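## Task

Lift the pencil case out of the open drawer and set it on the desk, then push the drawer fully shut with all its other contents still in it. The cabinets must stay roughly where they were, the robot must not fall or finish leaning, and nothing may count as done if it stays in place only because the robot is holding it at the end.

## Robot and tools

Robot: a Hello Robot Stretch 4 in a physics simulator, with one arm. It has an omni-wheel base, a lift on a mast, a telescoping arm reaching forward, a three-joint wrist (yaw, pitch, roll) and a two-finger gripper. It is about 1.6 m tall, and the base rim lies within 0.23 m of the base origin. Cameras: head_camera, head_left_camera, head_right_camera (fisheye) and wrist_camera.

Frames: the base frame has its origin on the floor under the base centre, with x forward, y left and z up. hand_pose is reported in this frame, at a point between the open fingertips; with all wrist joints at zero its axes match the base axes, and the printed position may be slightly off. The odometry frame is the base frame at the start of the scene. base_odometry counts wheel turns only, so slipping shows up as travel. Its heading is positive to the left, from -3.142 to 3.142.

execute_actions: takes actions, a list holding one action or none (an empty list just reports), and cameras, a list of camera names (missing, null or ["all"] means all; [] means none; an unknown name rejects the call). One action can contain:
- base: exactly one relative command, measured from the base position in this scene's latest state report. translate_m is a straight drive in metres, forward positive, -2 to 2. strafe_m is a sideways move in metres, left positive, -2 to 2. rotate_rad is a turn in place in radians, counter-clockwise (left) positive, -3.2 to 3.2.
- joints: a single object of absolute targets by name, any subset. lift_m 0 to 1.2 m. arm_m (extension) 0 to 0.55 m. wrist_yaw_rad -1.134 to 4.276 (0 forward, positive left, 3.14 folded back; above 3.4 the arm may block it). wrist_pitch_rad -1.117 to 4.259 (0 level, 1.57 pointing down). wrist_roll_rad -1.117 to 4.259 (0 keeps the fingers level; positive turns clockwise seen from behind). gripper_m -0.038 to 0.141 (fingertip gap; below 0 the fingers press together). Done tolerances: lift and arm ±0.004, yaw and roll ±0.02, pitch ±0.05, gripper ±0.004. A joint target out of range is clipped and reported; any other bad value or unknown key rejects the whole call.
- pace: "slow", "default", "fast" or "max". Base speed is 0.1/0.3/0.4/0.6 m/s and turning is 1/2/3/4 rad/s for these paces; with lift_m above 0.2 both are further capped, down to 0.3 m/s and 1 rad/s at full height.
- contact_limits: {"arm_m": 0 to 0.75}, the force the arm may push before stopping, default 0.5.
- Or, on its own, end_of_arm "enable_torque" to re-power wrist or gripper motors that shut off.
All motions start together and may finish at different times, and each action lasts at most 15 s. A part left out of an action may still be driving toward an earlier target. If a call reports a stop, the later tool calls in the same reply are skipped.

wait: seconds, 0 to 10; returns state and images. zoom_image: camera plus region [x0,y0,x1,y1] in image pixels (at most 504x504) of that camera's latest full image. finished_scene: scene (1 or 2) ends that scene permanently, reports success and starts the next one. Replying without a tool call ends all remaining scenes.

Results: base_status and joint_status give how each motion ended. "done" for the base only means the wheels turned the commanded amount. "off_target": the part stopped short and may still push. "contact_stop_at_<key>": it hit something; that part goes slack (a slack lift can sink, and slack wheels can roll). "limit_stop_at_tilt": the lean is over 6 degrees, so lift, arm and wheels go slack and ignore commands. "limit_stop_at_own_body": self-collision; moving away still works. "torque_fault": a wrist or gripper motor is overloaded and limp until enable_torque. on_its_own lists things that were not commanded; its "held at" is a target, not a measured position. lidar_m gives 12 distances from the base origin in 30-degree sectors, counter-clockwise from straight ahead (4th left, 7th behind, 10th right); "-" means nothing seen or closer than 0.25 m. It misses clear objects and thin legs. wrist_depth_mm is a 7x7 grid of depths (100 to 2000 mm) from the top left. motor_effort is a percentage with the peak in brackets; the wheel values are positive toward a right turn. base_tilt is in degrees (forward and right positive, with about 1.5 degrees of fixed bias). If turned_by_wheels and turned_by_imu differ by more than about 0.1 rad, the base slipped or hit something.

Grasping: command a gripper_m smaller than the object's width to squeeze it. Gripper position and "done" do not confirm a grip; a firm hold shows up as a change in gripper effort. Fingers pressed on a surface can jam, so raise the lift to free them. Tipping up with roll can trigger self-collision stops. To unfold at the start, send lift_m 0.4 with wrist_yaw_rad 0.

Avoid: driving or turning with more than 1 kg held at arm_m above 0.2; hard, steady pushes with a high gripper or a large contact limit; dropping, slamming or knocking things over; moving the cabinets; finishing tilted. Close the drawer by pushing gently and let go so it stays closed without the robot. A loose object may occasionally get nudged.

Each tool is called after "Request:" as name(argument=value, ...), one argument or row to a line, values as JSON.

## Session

Request:
execute_actions(
  actions=[],
)

Scene clock: 0.00 s.
base_odometry: x=+0.000 y=+0.000 heading=+0.000 (m, m, rad; odometry frame)
turned_by_wheels: +0.000 (rad since the last result)
turned_by_imu: +0.000 (rad since the last result)
base_tilt: forward=-0.6 right=+0.0 (deg)
lidar_m: 0.95 0.99 2.08 1.94 2.16 2.03 1.38 1.41 2.17 2.01 2.04 1.99
base_status: not commanded
joint_positions: lift_m=+0.284 arm_m=+0.002 wrist_yaw_rad=+3.211 wrist_pitch_rad=-0.017 wrist_roll_rad=-0.002 gripper_m=+0.057
joint_status: not commanded
motor_effort: lift_m=+19 arm_m=-1 wrist_yaw_rad=-3 wrist_pitch_rad=-7 wrist_roll_rad=-1 gripper_m=-3 wheel_0=-1 wheel_1=+0 wheel_2=+0 (%)
hand_pose: x=-0.1208 y=+0.0673 z=+0.4672 quat_wxyz=(-0.035, +0.009, -0.001, +0.999) (m; base frame)
wrist_depth_mm: - 139 200 - - - - / - - 136 - - - - / - - 135 - - - - / - 112 135 - - - 1921 / 142 138 1464 1921 1983 1921 1921 / 197 1464 218 1708 211 1756 1661 / 200 1229 1060 162 1098 1118 1118
pictures: head_camera, head_left_camera, head_right_camera, wrist_camera
camera_calibration (this result's frames):
wrist_camera: T_world_to_cam=[[-0.0790694, 0.995947, -0.04287, -0.0547904], [-0.0386419, -0.0460345, -0.998192, 0.531875], [-0.99612, -0.0772699, 0.0421252, 0.0895414], [0, 0, 0, 1]] pos_world=[0.105414, 0.0859718, 0.524793]
Images, in order (width x height): head_camera 420x560, head_left_camera 420x672, head_right_camera 420x672, wrist_camera 616x392.

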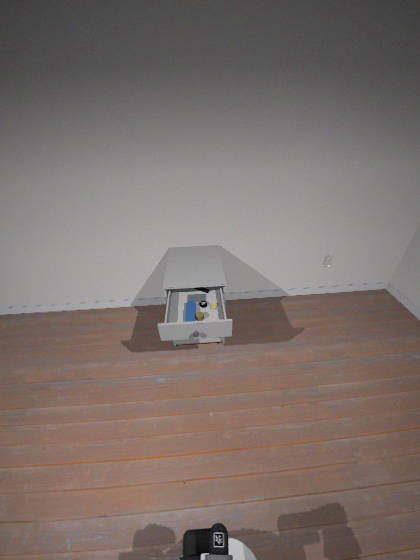

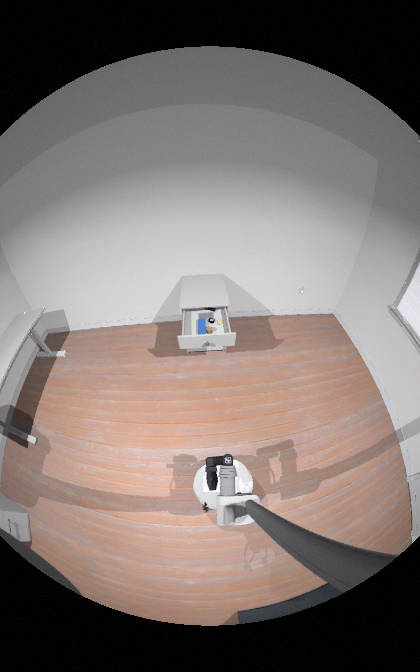

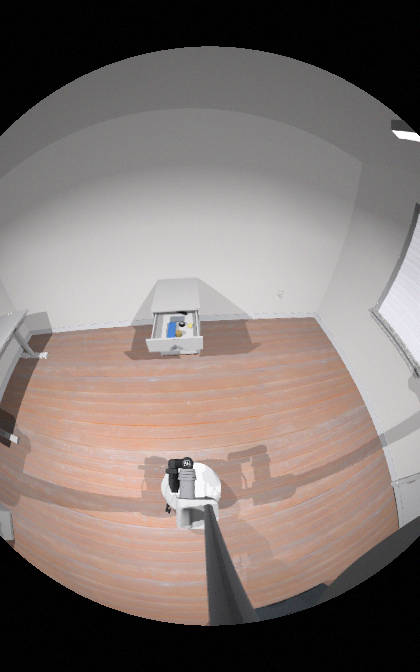

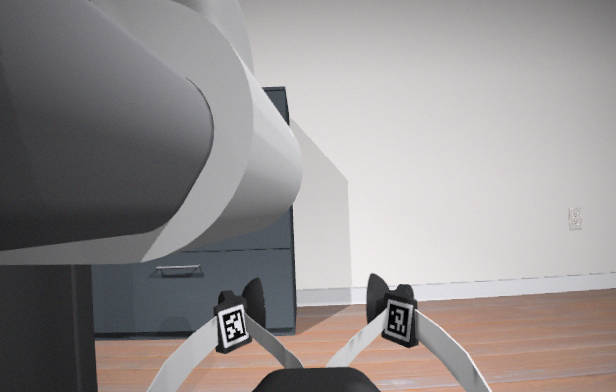

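Request:
zoom_image(
  camera="head_camera",
  region=[145, 240, 255, 350],
)

Region (145, 240, 255, 350) of head_camera's 420x560 image, scaled by 4.582, with more detail than that image has.

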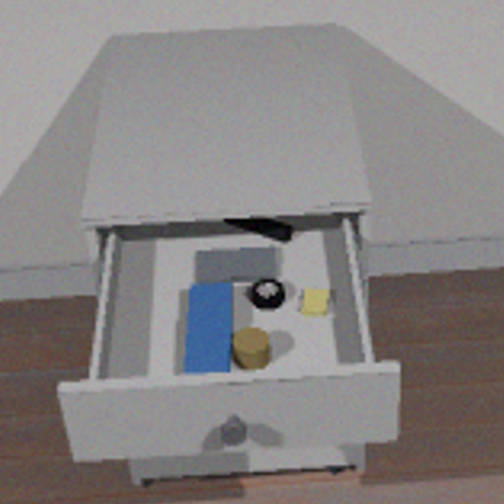

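Request:
execute_actions(
  actions=[
    {"base":{"strafe_m":0.26},"joints":{"lift_m":0.82,"wrist_yaw_rad":0,"gripper_m":0.08},"pace":"max"},
  ],
  cameras=[],
)

Request:
execute_actions(
  actions=[
    {"base":{"translate_m":0.55},"joints":{"wrist_pitch_rad":1.57,"arm_m":0.41},"pace":"max"},
  ],
  cameras=["head_camera","wrist_camera"],
)

Scene clock: 26.27 s.
base_odometry: x=+0.000 y=+0.260 heading=+0.000 (m, m, rad; odometry frame)
turned_by_wheels: +0.000 (rad since the last result)
turned_by_imu: -0.001 (rad since the last result)
base_tilt: forward=-0.7 right=+0.0 (deg)
lidar_m: 0.95 1.87 1.81 1.69 1.93 2.06 1.68 1.45 1.84 2.28 2.31 1.01
base_status: done
joint_positions: lift_m=+0.820 arm_m=+0.002 wrist_yaw_rad=+0.001 wrist_pitch_rad=-0.017 wrist_roll_rad=-0.002 gripper_m=+0.080
joint_status: all done
motor_effort: lift_m=+22(26) arm_m=-1(1) wrist_yaw_rad=-4(9) wrist_pitch_rad=-6(7) wrist_roll_rad=-1(2) gripper_m=-2(2) wheel_0=-1(11) wheel_1=+0(11) wheel_2=+0(1) (%)
hand_pose: x=+0.4615 y=-0.0873 z=+1.0030 quat_wxyz=(+1.000, -0.001, -0.009, +0.000) (m; base frame)
wrist_depth_mm: 1537 1576 1576 1618 1661 1618 1661 / 1537 1537 1576 1576 1618 1661 1708 / 1537 1537 1576 1618 1618 1661 1661 / 1537 1537 1576 1576 1618 1618 1661 / 1537 1537 1576 1576 1618 1618 1618 / 1537 1537 223 1464 211 1618 1661 / 1499 1499 1537 156 1118 1618 1618
pictures: none
No camera images: the call's "cameras" was empty. Leave "cameras" out to get every camera's image.

Scene clock: 29.17 s.
base_odometry: x=+0.550 y=+0.260 heading=+0.000 (m, m, rad; odometry frame)
turned_by_wheels: +0.000 (rad since the last result)
turned_by_imu: -0.001 (rad since the last result)
base_tilt: forward=-0.7 right=+0.0 (deg)
lidar_m: 0.39 1.33 1.70 1.72 1.77 2.36 1.99 2.02 2.41 2.21 2.03 0.42
base_status: done
joint_positions: lift_m=+0.820 arm_m=+0.409 wrist_yaw_rad=+0.000 wrist_pitch_rad=+1.570 wrist_roll_rad=-0.002 gripper_m=+0.080
joint_status: all done
motor_effort: lift_m=+22(22) arm_m=+4(6) wrist_yaw_rad=-3(3) wrist_pitch_rad=+1(3) wrist_roll_rad=-2(2) gripper_m=-1(2) wheel_0=-1(5) wheel_1=+0(5) wheel_2=+0(10) (%)
hand_pose: x=+0.5805 y=-0.0874 z=+0.7095 quat_wxyz=(+0.707, -0.001, +0.707, +0.001) (m; base frame)
wrist_depth_mm: 931 290 287 286 285 285 283 / 931 290 289 298 397 382 904 / 931 917 410 410 404 397 917 / 917 917 410 377 404 402 904 / 931 931 410 377 404 404 904 / 931 931 222 377 211 402 904 / 931 931 404 156 404 382 904
pictures: head_camera, wrist_camera
camera_calibration (this result's frames):
wrist_camera: T_world_to_cam=[[-0.0428127, -0.99904, -0.00928159, -0.0541831], [-0.998747, 0.0430372, -0.0255194, 0.66876], [0.0258943, 0.00817741, -0.999631, 0.919241], [0, 0, 0, 1]] pos_world=[0.641799, -0.0904297, 0.935466]
Images, in order (width x height): head_camera 420x560, wrist_camera 616x392.

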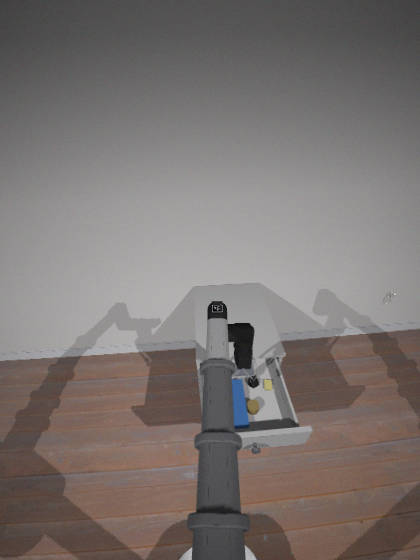

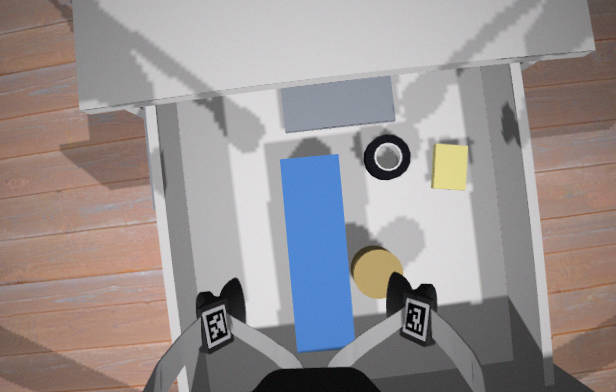

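Request:
execute_actions(
  actions=[
    {"joints":{"lift_m":0.70,"arm_m":0.455,"wrist_roll_rad":-0.04,"gripper_m":0.072},"pace":"fast"},
  ],
  cameras=["wrist_camera"],
)

Scene clock: 49.80 s.
base_odometry: x=+0.550 y=+0.260 heading=+0.000 (m, m, rad; odometry frame)
turned_by_wheels: +0.000 (rad since the last result)
turned_by_imu: +0.000 (rad since the last result)
base_tilt: forward=-0.6 right=+0.1 (deg)
lidar_m: 0.39 1.32 1.70 1.73 1.79 2.36 1.99 2.02 2.40 2.20 2.04 0.41
base_status: not commanded
joint_positions: lift_m=+0.700 arm_m=+0.454 wrist_yaw_rad=+0.000 wrist_pitch_rad=+1.570 wrist_roll_rad=-0.040 gripper_m=+0.072
joint_status: all done
motor_effort: lift_m=+15(19) arm_m=+4(3) wrist_yaw_rad=-2(3) wrist_pitch_rad=-1(1) wrist_roll_rad=-2(7) gripper_m=-1(1) wheel_0=-1(1) wheel_1=+0(0) wheel_2=+0(0) (%)
hand_pose: x=+0.6254 y=-0.0874 z=+0.5900 quat_wxyz=(+0.707, -0.014, +0.707, +0.014) (m; base frame)
wrist_depth_mm: 170 169 168 168 167 166 - / 170 169 168 168 167 173 268 / 820 293 291 279 279 287 285 / 820 290 291 289 287 286 285 / 809 281 290 259 287 286 286 / 820 274 218 259 211 285 286 / 809 249 290 157 253 285 283
pictures: wrist_camera
camera_calibration (this result's frames):
wrist_camera: T_world_to_cam=[[-0.00515711, -0.999944, -0.00923992, -0.0770249], [-0.999667, 0.00538877, -0.0252245, 0.707608], [0.0252728, 0.00910676, -0.999639, 0.799156], [0, 0, 0, 1]] pos_world=[0.686778, -0.0881114, 0.816005]
Images, in order (width x height): wrist_camera 616x392.

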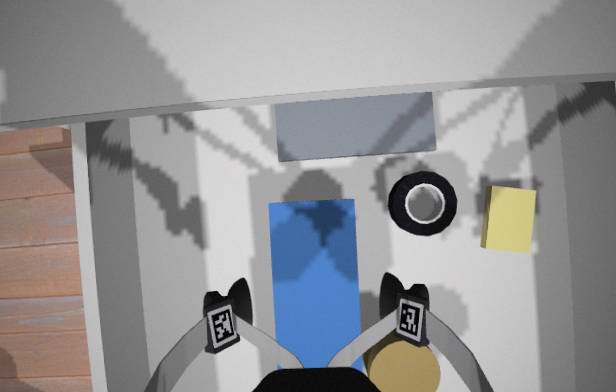

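Request:
execute_actions(
  actions=[
    {"joints":{"lift_m":0.654,"arm_m":0.447},"pace":"default"},
  ],
  cameras=["wrist_camera"],
)

Scene clock: 56.40 s.
base_odometry: x=+0.550 y=+0.260 heading=+0.000 (m, m, rad; odometry frame)
turned_by_wheels: +0.000 (rad since the last result)
turned_by_imu: +0.000 (rad since the last result)
base_tilt: forward=-0.6 right=+0.0 (deg)
lidar_m: 0.38 1.33 1.70 1.73 1.77 2.35 2.00 2.01 2.42 2.20 2.06 0.39
base_status: not commanded
joint_positions: lift_m=+0.654 arm_m=+0.448 wrist_yaw_rad=+0.000 wrist_pitch_rad=+1.570 wrist_roll_rad=-0.040 gripper_m=+0.072
joint_status: all done
motor_effort: lift_m=+15(14) arm_m=-4(4) wrist_yaw_rad=-2(3) wrist_pitch_rad=+1(1) wrist_roll_rad=-3(3) gripper_m=-3(0) wheel_0=-1(1) wheel_1=+0(1) wheel_2=+0(0) (%)
hand_pose: x=+0.6189 y=-0.0874 z=+0.5441 quat_wxyz=(+0.707, -0.014, +0.707, +0.014) (m; base frame)
wrist_depth_mm: 123 123 122 122 123 130 - / 187 247 246 235 233 242 241 / 204 247 246 236 242 242 240 / 206 246 245 214 242 236 231 / 202 246 245 214 242 241 240 / 202 245 218 213 211 240 239 / 198 245 244 158 208 240 239
pictures: wrist_camera
camera_calibration (this result's frames):
wrist_camera: T_world_to_cam=[[-0.0051503, -0.999944, -0.0092398, -0.0774876], [-0.999668, 0.00538173, -0.0252003, 0.699913], [0.0252486, 0.00910694, -0.99964, 0.753377], [0, 0, 0, 1]] pos_world=[0.68026, -0.088111, 0.770027]
Images, in order (width x height): wrist_camera 616x392.

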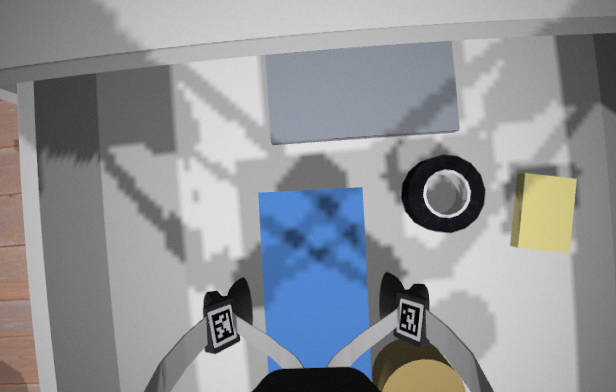

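Request:
execute_actions(
  actions=[
    {"joints":{"gripper_m":0.025}},
  ],
  cameras=[],
)

Request:
execute_actions(
  actions=[
    {"joints":{"lift_m":0.70}},
  ],
  cameras=["wrist_camera","head_camera"],
)

Scene clock: 62.63 s.
base_odometry: x=+0.550 y=+0.260 heading=+0.000 (m, m, rad; odometry frame)
turned_by_wheels: +0.000 (rad since the last result)
turned_by_imu: +0.000 (rad since the last result)
base_tilt: forward=-0.6 right=+0.0 (deg)
lidar_m: 0.39 1.33 1.69 1.73 1.78 2.35 2.00 2.01 2.42 2.21 2.05 0.41
base_status: not commanded
joint_positions: lift_m=+0.654 arm_m=+0.448 wrist_yaw_rad=+0.000 wrist_pitch_rad=+1.570 wrist_roll_rad=-0.040 gripper_m=+0.025
joint_status: all done
motor_effort: lift_m=+15(15) arm_m=-4(4) wrist_yaw_rad=-3(3) wrist_pitch_rad=+0(1) wrist_roll_rad=-2(2) gripper_m=-17(18) wheel_0=-1(2) wheel_1=+1(1) wheel_2=+0(0) (%)
hand_pose: x=+0.6189 y=-0.0874 z=+0.5441 quat_wxyz=(+0.707, -0.014, +0.707, +0.014) (m; base frame)
wrist_depth_mm: 123 123 122 122 123 130 - / 187 246 246 235 233 242 241 / 203 247 245 236 243 242 240 / 206 246 245 204 242 236 231 / 202 245 245 204 242 241 239 / 202 246 207 204 202 240 240 / 198 233 244 204 207 224 238
pictures: none
No camera images: the call's "cameras" was empty. Leave "cameras" out to get every camera's image.

Scene clock: 63.70 s.
base_odometry: x=+0.550 y=+0.260 heading=+0.000 (m, m, rad; odometry frame)
turned_by_wheels: +0.000 (rad since the last result)
turned_by_imu: +0.000 (rad since the last result)
base_tilt: forward=-0.6 right=+0.1 (deg)
lidar_m: 0.39 1.32 1.70 1.71 1.78 2.36 2.00 2.01 2.41 2.21 2.06 0.42
base_status: not commanded
joint_positions: lift_m=+0.700 arm_m=+0.448 wrist_yaw_rad=+0.000 wrist_pitch_rad=+1.570 wrist_roll_rad=-0.040 gripper_m=+0.025
joint_status: all done
motor_effort: lift_m=+23(22) arm_m=-4(4) wrist_yaw_rad=-2(3) wrist_pitch_rad=+0(1) wrist_roll_rad=-2(2) gripper_m=-18(18) wheel_0=-1(2) wheel_1=+1(1) wheel_2=+0(0) (%)
hand_pose: x=+0.6189 y=-0.0874 z=+0.5894 quat_wxyz=(+0.707, -0.014, +0.707, +0.014) (m; base frame)
wrist_depth_mm: 169 168 167 167 166 165 - / 169 169 168 176 278 285 283 / 809 293 291 279 279 287 285 / 809 287 291 204 286 283 285 / 809 281 290 204 287 286 283 / 820 273 207 204 202 286 285 / 809 233 289 203 252 285 285
pictures: head_camera, wrist_camera
camera_calibration (this result's frames):
wrist_camera: T_world_to_cam=[[-0.00514145, -0.999944, -0.00923979, -0.0770743], [-0.999668, 0.00537289, -0.0252004, 0.701052], [0.0252486, 0.00910716, -0.99964, 0.798684], [0, 0, 0, 1]] pos_world=[0.680258, -0.0881104, 0.815351]
Images, in order (width x height): head_camera 420x560, wrist_camera 616x392.

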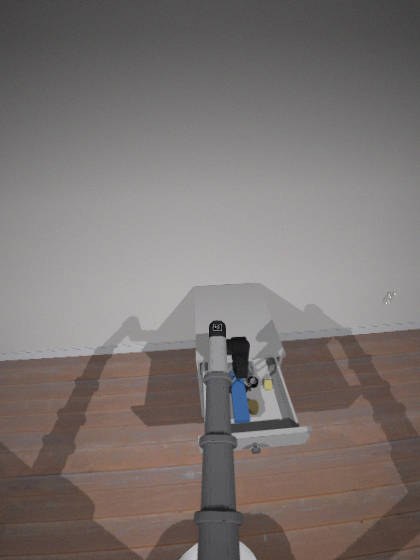

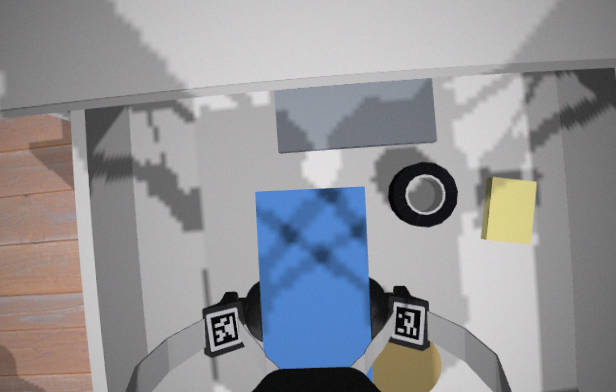

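Request:
execute_actions(
  actions=[
    {"joints":{"lift_m":0.80},"pace":"fast"},
  ],
  cameras=[],
)

Request:
execute_actions(
  actions=[
    {"base":{"rotate_rad":1.6},"joints":{"lift_m":0.93,"arm_m":0.3}},
  ],
  cameras=["head_camera"],
)

Scene clock: 74.27 s.
base_odometry: x=+0.550 y=+0.260 heading=+0.000 (m, m, rad; odometry frame)
turned_by_wheels: +0.000 (rad since the last result)
turned_by_imu: +0.000 (rad since the last result)
base_tilt: forward=-0.7 right=+0.0 (deg)
lidar_m: 0.39 1.32 1.70 1.74 1.79 2.36 1.99 2.01 2.42 2.20 2.04 0.43
base_status: not commanded
joint_positions: lift_m=+0.800 arm_m=+0.448 wrist_yaw_rad=+0.000 wrist_pitch_rad=+1.570 wrist_roll_rad=-0.040 gripper_m=+0.025
joint_status: all done
motor_effort: lift_m=+22(24) arm_m=-4(4) wrist_yaw_rad=-2(1) wrist_pitch_rad=-1(0) wrist_roll_rad=-2(3) gripper_m=-17(19) wheel_0=-1(1) wheel_1=+1(1) wheel_2=+0(0) (%)
hand_pose: x=+0.6189 y=-0.0874 z=+0.6894 quat_wxyz=(+0.707, -0.014, +0.707, +0.014) (m; base frame)
wrist_depth_mm: 917 270 267 266 265 264 263 / 904 270 267 266 264 263 262 / 917 273 392 379 377 384 878 / 917 904 392 204 387 375 891 / 904 904 389 203 387 384 878 / 917 917 208 204 202 382 878 / 904 904 387 203 382 370 878
pictures: none
No camera images: the call's "cameras" was empty. Leave "cameras" out to get every camera's image.

Scene clock: 76.33 s.
base_odometry: x=+0.550 y=+0.260 heading=+1.600 (m, m, rad; odometry frame)
turned_by_wheels: +1.600 (rad since the last result)
turned_by_imu: +1.625 (rad since the last result)
base_tilt: forward=-0.7 right=+0.1 (deg)
lidar_m: 0.34 1.77 2.38 1.98 2.02 2.36 2.22 1.99 0.41 0.39 1.32 0.34
base_status: done
joint_positions: lift_m=+0.930 arm_m=+0.301 wrist_yaw_rad=+0.000 wrist_pitch_rad=+1.570 wrist_roll_rad=-0.040 gripper_m=+0.025
joint_status: all done
motor_effort: lift_m=+23(22) arm_m=-4(6) wrist_yaw_rad=-3(3) wrist_pitch_rad=+1(0) wrist_roll_rad=-2(3) gripper_m=-18(18) wheel_0=+0(7) wheel_1=+0(6) wheel_2=+1(6) (%)
hand_pose: x=+0.4720 y=-0.0874 z=+0.8194 quat_wxyz=(+0.707, -0.014, +0.707, +0.014) (m; base frame)
wrist_depth_mm: 1042 1042 1042 1025 1008 1008 1025 / 1042 1042 1025 1025 1025 1008 1008 / 1042 1042 1025 1025 1025 1025 1008 / 1042 1042 1042 204 1025 1025 1025 / 1042 1042 1025 204 1025 1025 1008 / 1042 1025 208 204 202 1008 1008 / 1025 1025 809 204 1008 1008 991
pictures: head_camera
Images, in order (width x height): head_camera 420x560.

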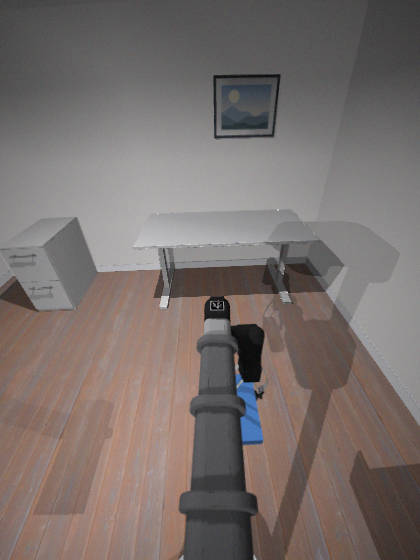

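Request:
execute_actions(
  actions=[
    {"base":{"translate_m":1.24},"joints":{"arm_m":0.545,"lift_m":0.94},"pace":"fast"},
  ],
  cameras=["head_camera","wrist_camera"],
)

Scene clock: 88.03 s.
base_odometry: x=+0.514 y=+1.500 heading=+1.600 (m, m, rad; odometry frame)
turned_by_wheels: +0.000 (rad since the last result)
turned_by_imu: -0.002 (rad since the last result)
base_tilt: forward=-0.6 right=+0.0 (deg)
lidar_m: 0.49 0.52 0.69 1.72 2.52 2.73 3.52 1.25 1.30 1.21 0.77 0.54
base_status: done
joint_positions: lift_m=+0.940 arm_m=+0.544 wrist_yaw_rad=+0.000 wrist_pitch_rad=+1.570 wrist_roll_rad=-0.040 gripper_m=+0.025
joint_status: all done
motor_effort: lift_m=+22(25) arm_m=+4(1) wrist_yaw_rad=-3(2) wrist_pitch_rad=+2(1) wrist_roll_rad=-2(1) gripper_m=-17(19) wheel_0=-1(5) wheel_1=+0(7) wheel_2=+1(9) (%)
hand_pose: x=+0.7155 y=-0.0874 z=+0.8294 quat_wxyz=(+0.707, -0.014, +0.707, +0.014) (m; base frame)
wrist_depth_mm: 336 334 332 330 329 327 325 / 336 336 330 330 330 325 325 / 336 334 332 329 329 325 325 / 336 332 330 204 327 325 324 / 334 334 330 204 327 325 324 / 334 332 208 204 202 325 324 / 334 332 329 204 327 324 324
pictures: head_camera, wrist_camera
camera_calibration (this result's frames):
wrist_camera: T_world_to_cam=[[-0.00478511, -0.999946, -0.00924084, -0.0746139], [-0.999664, 0.00501893, -0.0254478, 0.803876], [0.0254928, 0.00911596, -0.999633, 1.03601], [0, 0, 0, 1]] pos_world=[0.776838, -0.0880886, 1.05539]
Images, in order (width x height): head_camera 420x560, wrist_camera 616x392.

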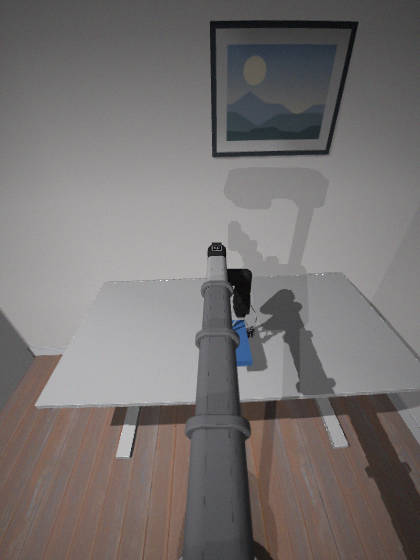

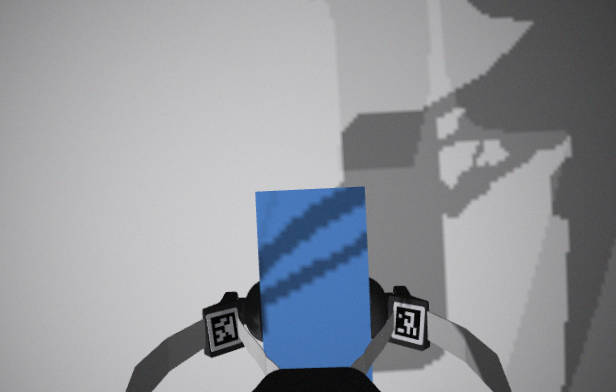

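Request:
execute_actions(
  actions=[
    {"joints":{"lift_m":0.855}},
  ],
  cameras=[],
)

Request:
execute_actions(
  actions=[
    {"joints":{"gripper_m":0.075}},
  ],
  cameras=[],
)

Request:
execute_actions(
  actions=[
    {"joints":{"lift_m":0.91},"pace":"fast"},
  ],
  cameras=["head_camera","wrist_camera"],
)

Scene clock: 98.20 s.
base_odometry: x=+0.514 y=+1.499 heading=+1.600 (m, m, rad; odometry frame)
turned_by_wheels: +0.000 (rad since the last result)
turned_by_imu: +0.000 (rad since the last result)
base_tilt: forward=-0.6 right=+0.0 (deg)
lidar_m: 0.49 0.51 0.67 1.70 2.53 2.76 3.51 1.25 1.29 1.21 0.77 0.53
base_status: not commanded
joint_positions: lift_m=+0.855 arm_m=+0.544 wrist_yaw_rad=+0.000 wrist_pitch_rad=+1.570 wrist_roll_rad=-0.040 gripper_m=+0.025
joint_status: all done
motor_effort: lift_m=+15(21) arm_m=+4(4) wrist_yaw_rad=-3(2) wrist_pitch_rad=+1(0) wrist_roll_rad=-1(1) gripper_m=-17(17) wheel_0=+0(1) wheel_1=+0(1) wheel_2=+2(1) (%)
hand_pose: x=+0.7155 y=-0.0874 z=+0.7450 quat_wxyz=(+0.707, -0.014, +0.707, +0.014) (m; base frame)
wrist_depth_mm: 251 250 248 247 246 244 244 / 251 249 248 247 245 244 243 / 250 250 247 246 245 244 243 / 250 249 247 204 244 244 242 / 249 248 247 204 244 243 242 / 249 248 208 204 202 243 242 / 249 248 246 204 243 242 241
pictures: none
No camera images: the call's "cameras" was empty. Leave "cameras" out to get every camera's image.

Scene clock: 99.50 s.
base_odometry: x=+0.514 y=+1.499 heading=+1.600 (m, m, rad; odometry frame)
turned_by_wheels: +0.000 (rad since the last result)
turned_by_imu: +0.000 (rad since the last result)
base_tilt: forward=-0.6 right=+0.0 (deg)
lidar_m: 0.50 0.52 0.67 1.73 2.52 2.74 3.50 1.26 1.29 1.21 0.77 0.53
base_status: not commanded
joint_positions: lift_m=+0.855 arm_m=+0.544 wrist_yaw_rad=+0.000 wrist_pitch_rad=+1.570 wrist_roll_rad=-0.040 gripper_m=+0.075
joint_status: all done
motor_effort: lift_m=+15(15) arm_m=+4(4) wrist_yaw_rad=-3(3) wrist_pitch_rad=+0(1) wrist_roll_rad=-2(0) gripper_m=-1(18) wheel_0=+0(0) wheel_1=+0(0) wheel_2=+1(1) (%)
hand_pose: x=+0.7155 y=-0.0874 z=+0.7450 quat_wxyz=(+0.707, -0.014, +0.707, +0.014) (m; base frame)
wrist_depth_mm: 252 250 248 247 246 244 244 / 251 250 248 247 245 244 243 / 251 250 248 246 246 243 243 / 250 249 248 216 245 244 243 / 250 249 248 216 244 243 242 / 250 248 216 215 211 243 243 / 249 248 246 157 244 242 241
pictures: none
No camera images: the call's "cameras" was empty. Leave "cameras" out to get every camera's image.

Scene clock: 100.43 s.
base_odometry: x=+0.514 y=+1.499 heading=+1.600 (m, m, rad; odometry frame)
turned_by_wheels: +0.000 (rad since the last result)
turned_by_imu: +0.000 (rad since the last result)
base_tilt: forward=-0.6 right=+0.0 (deg)
lidar_m: 0.49 0.52 0.68 1.71 2.53 2.76 3.54 1.26 1.30 1.21 0.77 0.54
base_status: not commanded
joint_positions: lift_m=+0.910 arm_m=+0.544 wrist_yaw_rad=+0.000 wrist_pitch_rad=+1.570 wrist_roll_rad=-0.040 gripper_m=+0.075
joint_status: all done
motor_effort: lift_m=+22(25) arm_m=+4(4) wrist_yaw_rad=-2(3) wrist_pitch_rad=+1(0) wrist_roll_rad=-1(2) gripper_m=-3(3) wheel_0=-1(0) wheel_1=-1(0) wheel_2=+1(1) (%)
hand_pose: x=+0.7155 y=-0.0874 z=+0.7994 quat_wxyz=(+0.707, -0.014, +0.707, +0.014) (m; base frame)
wrist_depth_mm: 306 303 303 301 300 298 297 / 306 304 303 301 300 297 297 / 304 303 301 301 298 297 296 / 304 303 301 271 298 297 296 / 304 303 301 271 298 297 296 / 306 303 216 270 212 296 294 / 304 303 300 157 297 296 294
pictures: head_camera, wrist_camera
camera_calibration (this result's frames):
wrist_camera: T_world_to_cam=[[-0.00478503, -0.999946, -0.0092408, -0.0748908], [-0.999664, 0.00501878, -0.0254396, 0.80311], [0.0254846, 0.00911597, -0.999634, 1.00606], [0, 0, 0, 1]] pos_world=[0.776843, -0.0880886, 1.02543]
Images, in order (width x height): head_camera 420x560, wrist_camera 616x392.

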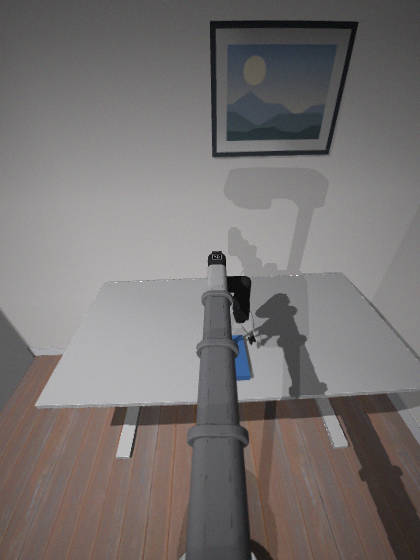

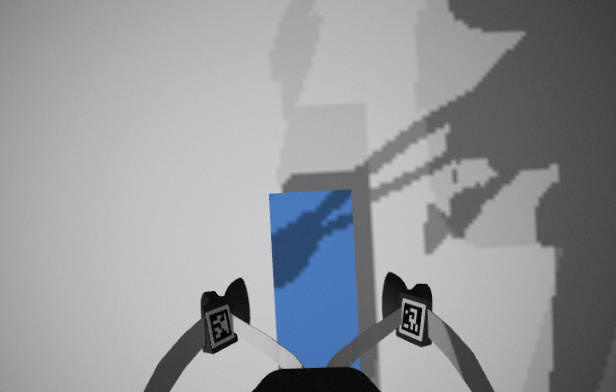

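Request:
execute_actions(
  actions=[
    {"base":{"rotate_rad":-0.105},"joints":{"arm_m":0.2,"wrist_pitch_rad":0.8,"wrist_roll_rad":0,"gripper_m":0.03},"pace":"max"},
  ],
  cameras=[],
)

Request:
execute_actions(
  actions=[
    {"base":{"translate_m":-1.27},"joints":{"arm_m":0.002,"wrist_pitch_rad":0,"gripper_m":0.0,"lift_m":0.66},"pace":"max"},
  ],
  cameras=[],
)

Scene clock: 117.13 s.
base_odometry: x=+0.514 y=+1.499 heading=+1.495 (m, m, rad; odometry frame)
turned_by_wheels: -0.105 (rad since the last result)
turned_by_imu: -0.107 (rad since the last result)
base_tilt: forward=-0.6 right=+0.0 (deg)
lidar_m: 0.49 0.50 0.62 1.52 2.52 2.53 3.49 1.24 1.36 1.22 0.88 0.56
base_status: done
joint_positions: lift_m=+0.910 arm_m=+0.201 wrist_yaw_rad=+0.000 wrist_pitch_rad=+0.802 wrist_roll_rad=+0.000 gripper_m=+0.030
joint_status: all done
motor_effort: lift_m=+22(22) arm_m=-4(5) wrist_yaw_rad=-2(3) wrist_pitch_rad=-4(12) wrist_roll_rad=+0(1) gripper_m=-5(3) wheel_0=+0(6) wheel_1=+0(8) wheel_2=+0(6) (%)
hand_pose: x=+0.5723 y=-0.0875 z=+0.8806 quat_wxyz=(+0.921, +0.000, +0.390, +0.000) (m; base frame)
wrist_depth_mm: 732 778 809 809 842 842 904 / 768 750 723 707 691 683 683 / 627 609 597 585 580 564 564 / 525 517 508 504 496 488 480 / 449 449 424 436 433 427 421 / 397 394 377 368 211 377 373 / 357 355 327 177 336 338 336
pictures: none
No camera images: the call's "cameras" was empty. Leave "cameras" out to get every camera's image.

Scene clock: 121.90 s.
base_odometry: x=+0.417 y=+0.233 heading=+1.495 (m, m, rad; odometry frame)
turned_by_wheels: +0.000 (rad since the last result)
turned_by_imu: +0.001 (rad since the last result)
base_tilt: forward=-0.7 right=-0.1 (deg)
lidar_m: 1.74 1.77 2.22 2.21 1.85 2.49 2.23 2.23 0.57 0.53 1.44 1.77
base_status: done
joint_positions: lift_m=+0.660 arm_m=+0.003 wrist_yaw_rad=+0.000 wrist_pitch_rad=+0.002 wrist_roll_rad=+0.000 gripper_m=+0.000
joint_status: all done
motor_effort: lift_m=+15(20) arm_m=-4(4) wrist_yaw_rad=-2(2) wrist_pitch_rad=-7(11) wrist_roll_rad=-1(0) gripper_m=-5(4) wheel_0=-1(5) wheel_1=+0(3) wheel_2=+0(11) (%)
hand_pose: x=+0.4621 y=-0.0874 z=+0.8378 quat_wxyz=(+1.000, +0.000, +0.001, +0.000) (m; base frame)
wrist_depth_mm: - - - - - - 1499 / - - - - - - 1499 / - - - - - - 1537 / - - - - - - 1537 / - - - - - - 1537 / - - - 202 - - 1537 / - - 175 182 1661 1808 1576
pictures: none
No camera images: the call's "cameras" was empty. Leave "cameras" out to get every camera's image.

Request:
execute_actions(
  actions=[
    {"base":{"rotate_rad":-1.415},"joints":{"lift_m":0.42},"pace":"fast"},
  ],
  cameras=["head_camera","wrist_camera","head_left_camera"],
)

Scene clock: 138.67 s.
base_odometry: x=+0.417 y=+0.233 heading=+0.080 (m, m, rad; odometry frame)
turned_by_wheels: -1.415 (rad since the last result)
turned_by_imu: -1.438 (rad since the last result)
base_tilt: forward=-0.6 right=+0.0 (deg)
lidar_m: 0.51 1.49 1.83 1.75 2.18 2.43 1.85 1.90 2.33 2.19 2.08 0.54
base_status: done
joint_positions: lift_m=+0.420 arm_m=+0.003 wrist_yaw_rad=+0.000 wrist_pitch_rad=+0.002 wrist_roll_rad=+0.000 gripper_m=+0.000
joint_status: all done
motor_effort: lift_m=+15(17) arm_m=-4(4) wrist_yaw_rad=-2(2) wrist_pitch_rad=-6(7) wrist_roll_rad=-2(1) gripper_m=-5(6) wheel_0=-1(5) wheel_1=+0(8) wheel_2=-1(6) (%)
hand_pose: x=+0.4621 y=-0.0874 z=+0.5979 quat_wxyz=(+1.000, +0.000, +0.001, +0.000) (m; base frame)
wrist_depth_mm: 1205 1182 1182 1182 1182 1182 1160 / 1205 1182 1182 1182 1182 1182 1160 / 1205 1182 1182 1182 1182 1182 1160 / 1205 1182 1182 1182 1182 1182 1160 / 1205 1182 301 298 297 296 294 / 1182 1182 300 202 267 296 294 / 1182 1182 175 182 297 294 294
pictures: head_camera, head_left_camera, wrist_camera
camera_calibration (this result's frames):
wrist_camera: T_world_to_cam=[[0.00912656, -0.998963, -0.0446016, -0.0631704], [0.0221637, 0.0447945, -0.99875, 0.657859], [0.999713, 0.00812662, 0.0225495, -0.250421], [0, 0, 0, 1]] pos_world=[0.236345, -0.0905384, 0.659867]
Images, in order (width x height): head_camera 420x560, head_left_camera 420x672, wrist_camera 616x392.

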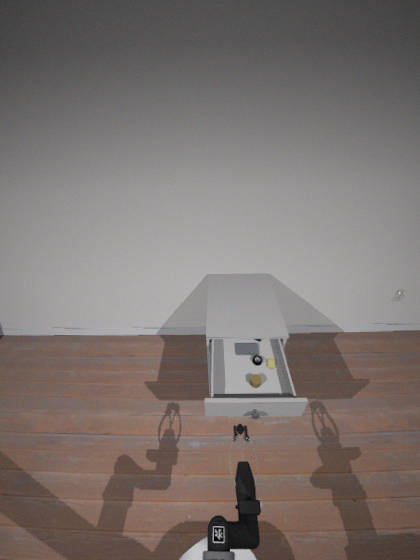

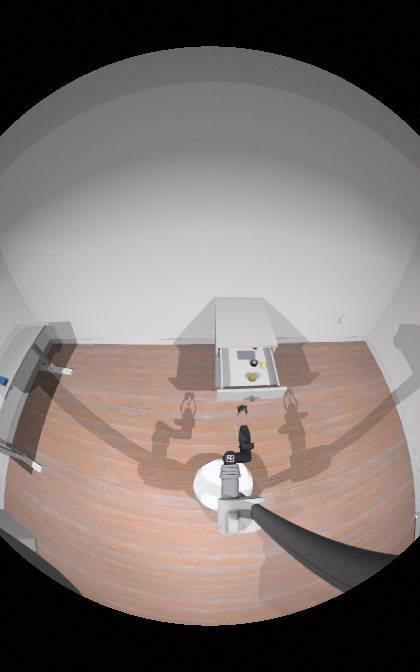

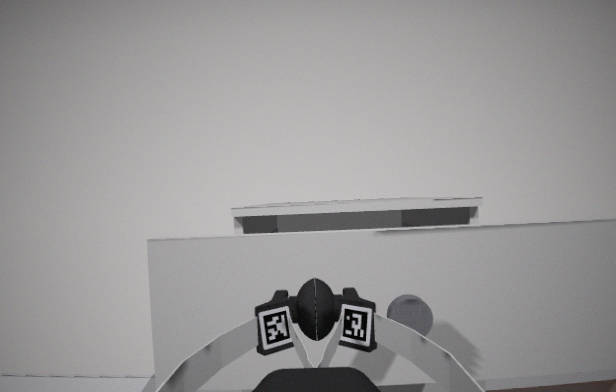

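Request:
execute_actions(
  actions=[
    {"joints":{"arm_m":0.365},"pace":"slow","contact_limits":{"arm_m":0.2}},
  ],
  cameras=["head_camera","wrist_camera"],
)

Scene clock: 151.73 s.
base_odometry: x=+0.417 y=+0.233 heading=+0.080 (m, m, rad; odometry frame)
turned_by_wheels: +0.000 (rad since the last result)
turned_by_imu: -0.001 (rad since the last result)
base_tilt: forward=-0.6 right=+0.0 (deg)
lidar_m: 0.83 1.48 1.83 1.74 2.20 2.44 1.85 1.91 2.33 2.20 2.08 0.90
base_status: not commanded
joint_positions: lift_m=+0.420 arm_m=+0.364 wrist_yaw_rad=+0.000 wrist_pitch_rad=+0.002 wrist_roll_rad=+0.000 gripper_m=+0.000
joint_status: all done
motor_effort: lift_m=+15(15) arm_m=+4(6) wrist_yaw_rad=-2(5) wrist_pitch_rad=-5(6) wrist_roll_rad=-1(1) gripper_m=-6(6) wheel_0=+1(0) wheel_1=+2(2) wheel_2=+0(2) (%)
contact_limits: arm_m 0.2
hand_pose: x=+0.8236 y=-0.0874 z=+0.5980 quat_wxyz=(+1.000, +0.000, +0.001, +0.000) (m; base frame)
wrist_depth_mm: 831 842 831 831 831 820 820 / 831 842 831 820 831 831 820 / 842 831 831 831 820 820 831 / 831 842 831 820 831 549 370 / 842 259 255 253 252 250 249 / 831 256 254 202 252 251 249 / 831 256 175 182 236 250 249
pictures: head_camera, wrist_camera
camera_calibration (this result's frames):
wrist_camera: T_world_to_cam=[[0.00908215, -0.998964, -0.0445966, -0.0664489], [0.0227036, 0.0447929, -0.998738, 0.649551], [0.999701, 0.00805818, 0.0230869, -0.612136], [0, 0, 0, 1]] pos_world=[0.597809, -0.0905427, 0.6599]
Images, in order (width x height): head_camera 420x560, wrist_camera 616x392.

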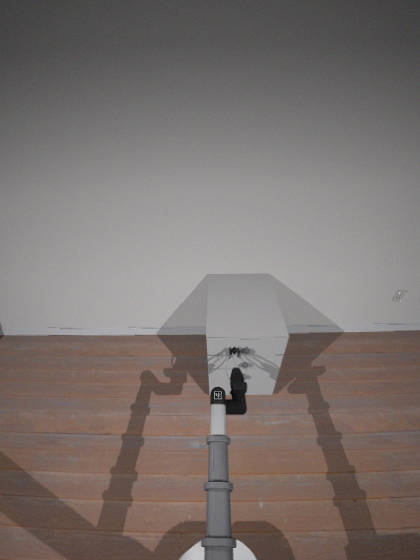

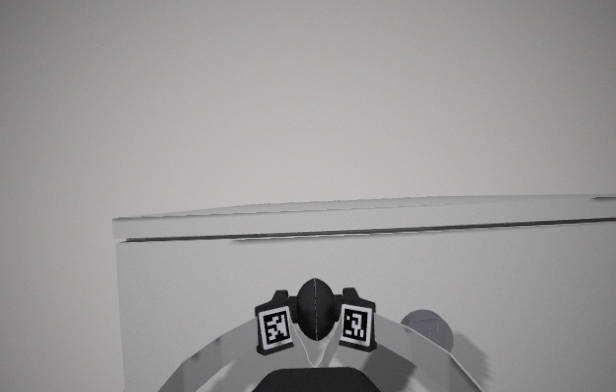

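The drawer seems to self-close. Re-check the state.

Request:
execute_actions(
  actions=[],
  cameras=["head_camera","wrist_camera","head_left_camera"],
)

Request:
zoom_image(
  camera="head_camera",
  region=[190, 310, 300, 400],
)

Scene clock: 156.27 s.
base_odometry: x=+0.417 y=+0.233 heading=+0.080 (m, m, rad; odometry frame)
turned_by_wheels: +0.000 (rad since the last result)
turned_by_imu: +0.000 (rad since the last result)
base_tilt: forward=-0.6 right=+0.0 (deg)
lidar_m: 0.84 1.47 1.82 1.74 2.20 2.44 1.85 1.90 2.33 2.19 2.05 0.88
base_status: not commanded
joint_positions: lift_m=+0.420 arm_m=+0.364 wrist_yaw_rad=+0.000 wrist_pitch_rad=+0.002 wrist_roll_rad=+0.000 gripper_m=+0.000
joint_status: all done
motor_effort: lift_m=+15(15) arm_m=+4(6) wrist_yaw_rad=-3(5) wrist_pitch_rad=-6(6) wrist_roll_rad=+0(1) gripper_m=-4(6) wheel_0=+1(0) wheel_1=+2(2) wheel_2=+0(2) (%)
contact_limits: arm_m 0.2
hand_pose: x=+0.8236 y=-0.0874 z=+0.5980 quat_wxyz=(+1.000, +0.000, +0.001, +0.000) (m; base frame)
wrist_depth_mm: 842 842 842 820 831 809 820 / 842 842 842 831 831 820 820 / 842 831 831 831 831 820 820 / 831 831 820 831 820 559 377 / 842 258 257 255 254 252 251 / 831 258 256 202 253 252 251 / 831 258 175 183 238 252 251
pictures: head_camera, head_left_camera, wrist_camera
camera_calibration (this result's frames):
wrist_camera: T_world_to_cam=[[0.00908184, -0.998964, -0.0445969, -0.0664486], [0.0226942, 0.0447931, -0.998738, 0.649556], [0.999701, 0.00805829, 0.0230774, -0.612131], [0, 0, 0, 1]] pos_world=[0.597811, -0.0905427, 0.6599]
Images, in order (width x height): head_camera 420x560, head_left_camera 420x672, wrist_camera 616x392.

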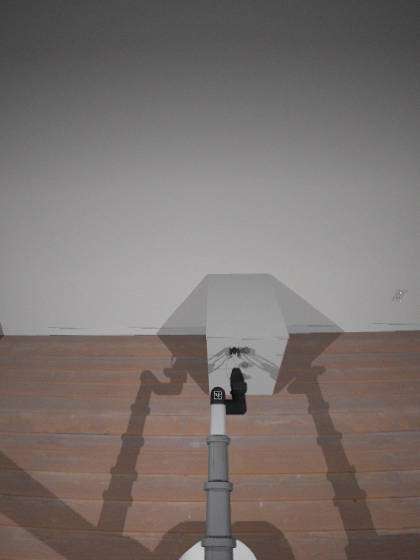

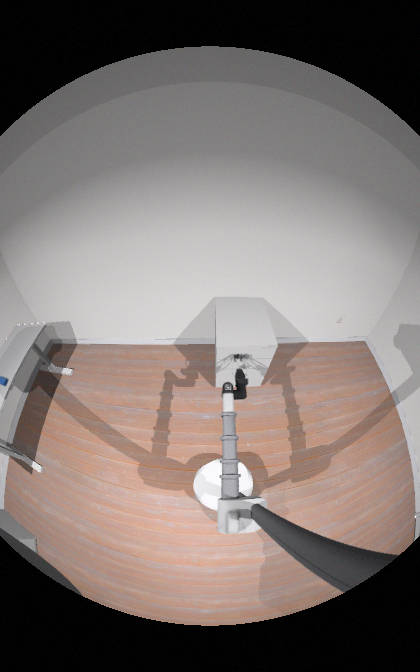

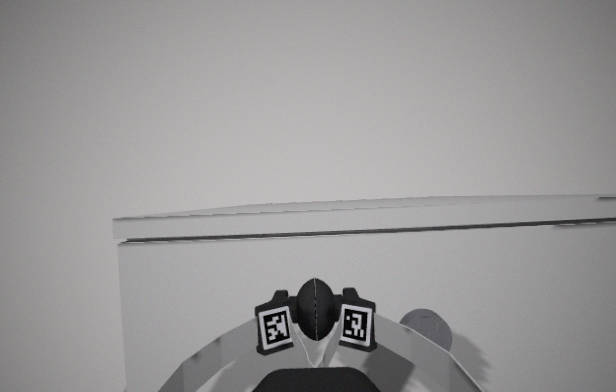

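Region (190, 310, 300, 400) of head_camera's 420x560 image, scaled by 4.582, with more detail than that image has; it fills the top 412 rows of this view, and the rest is white.

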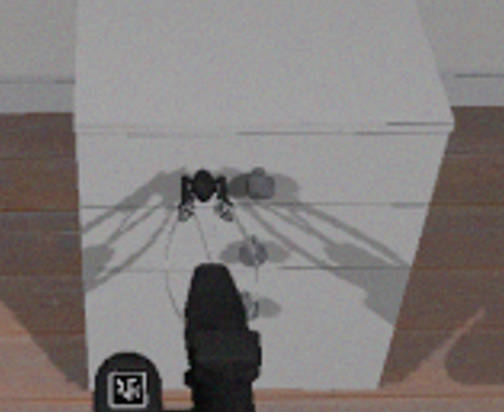

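Request:
finished_scene(
  scene=2,
)

The scene is finished: the task was done.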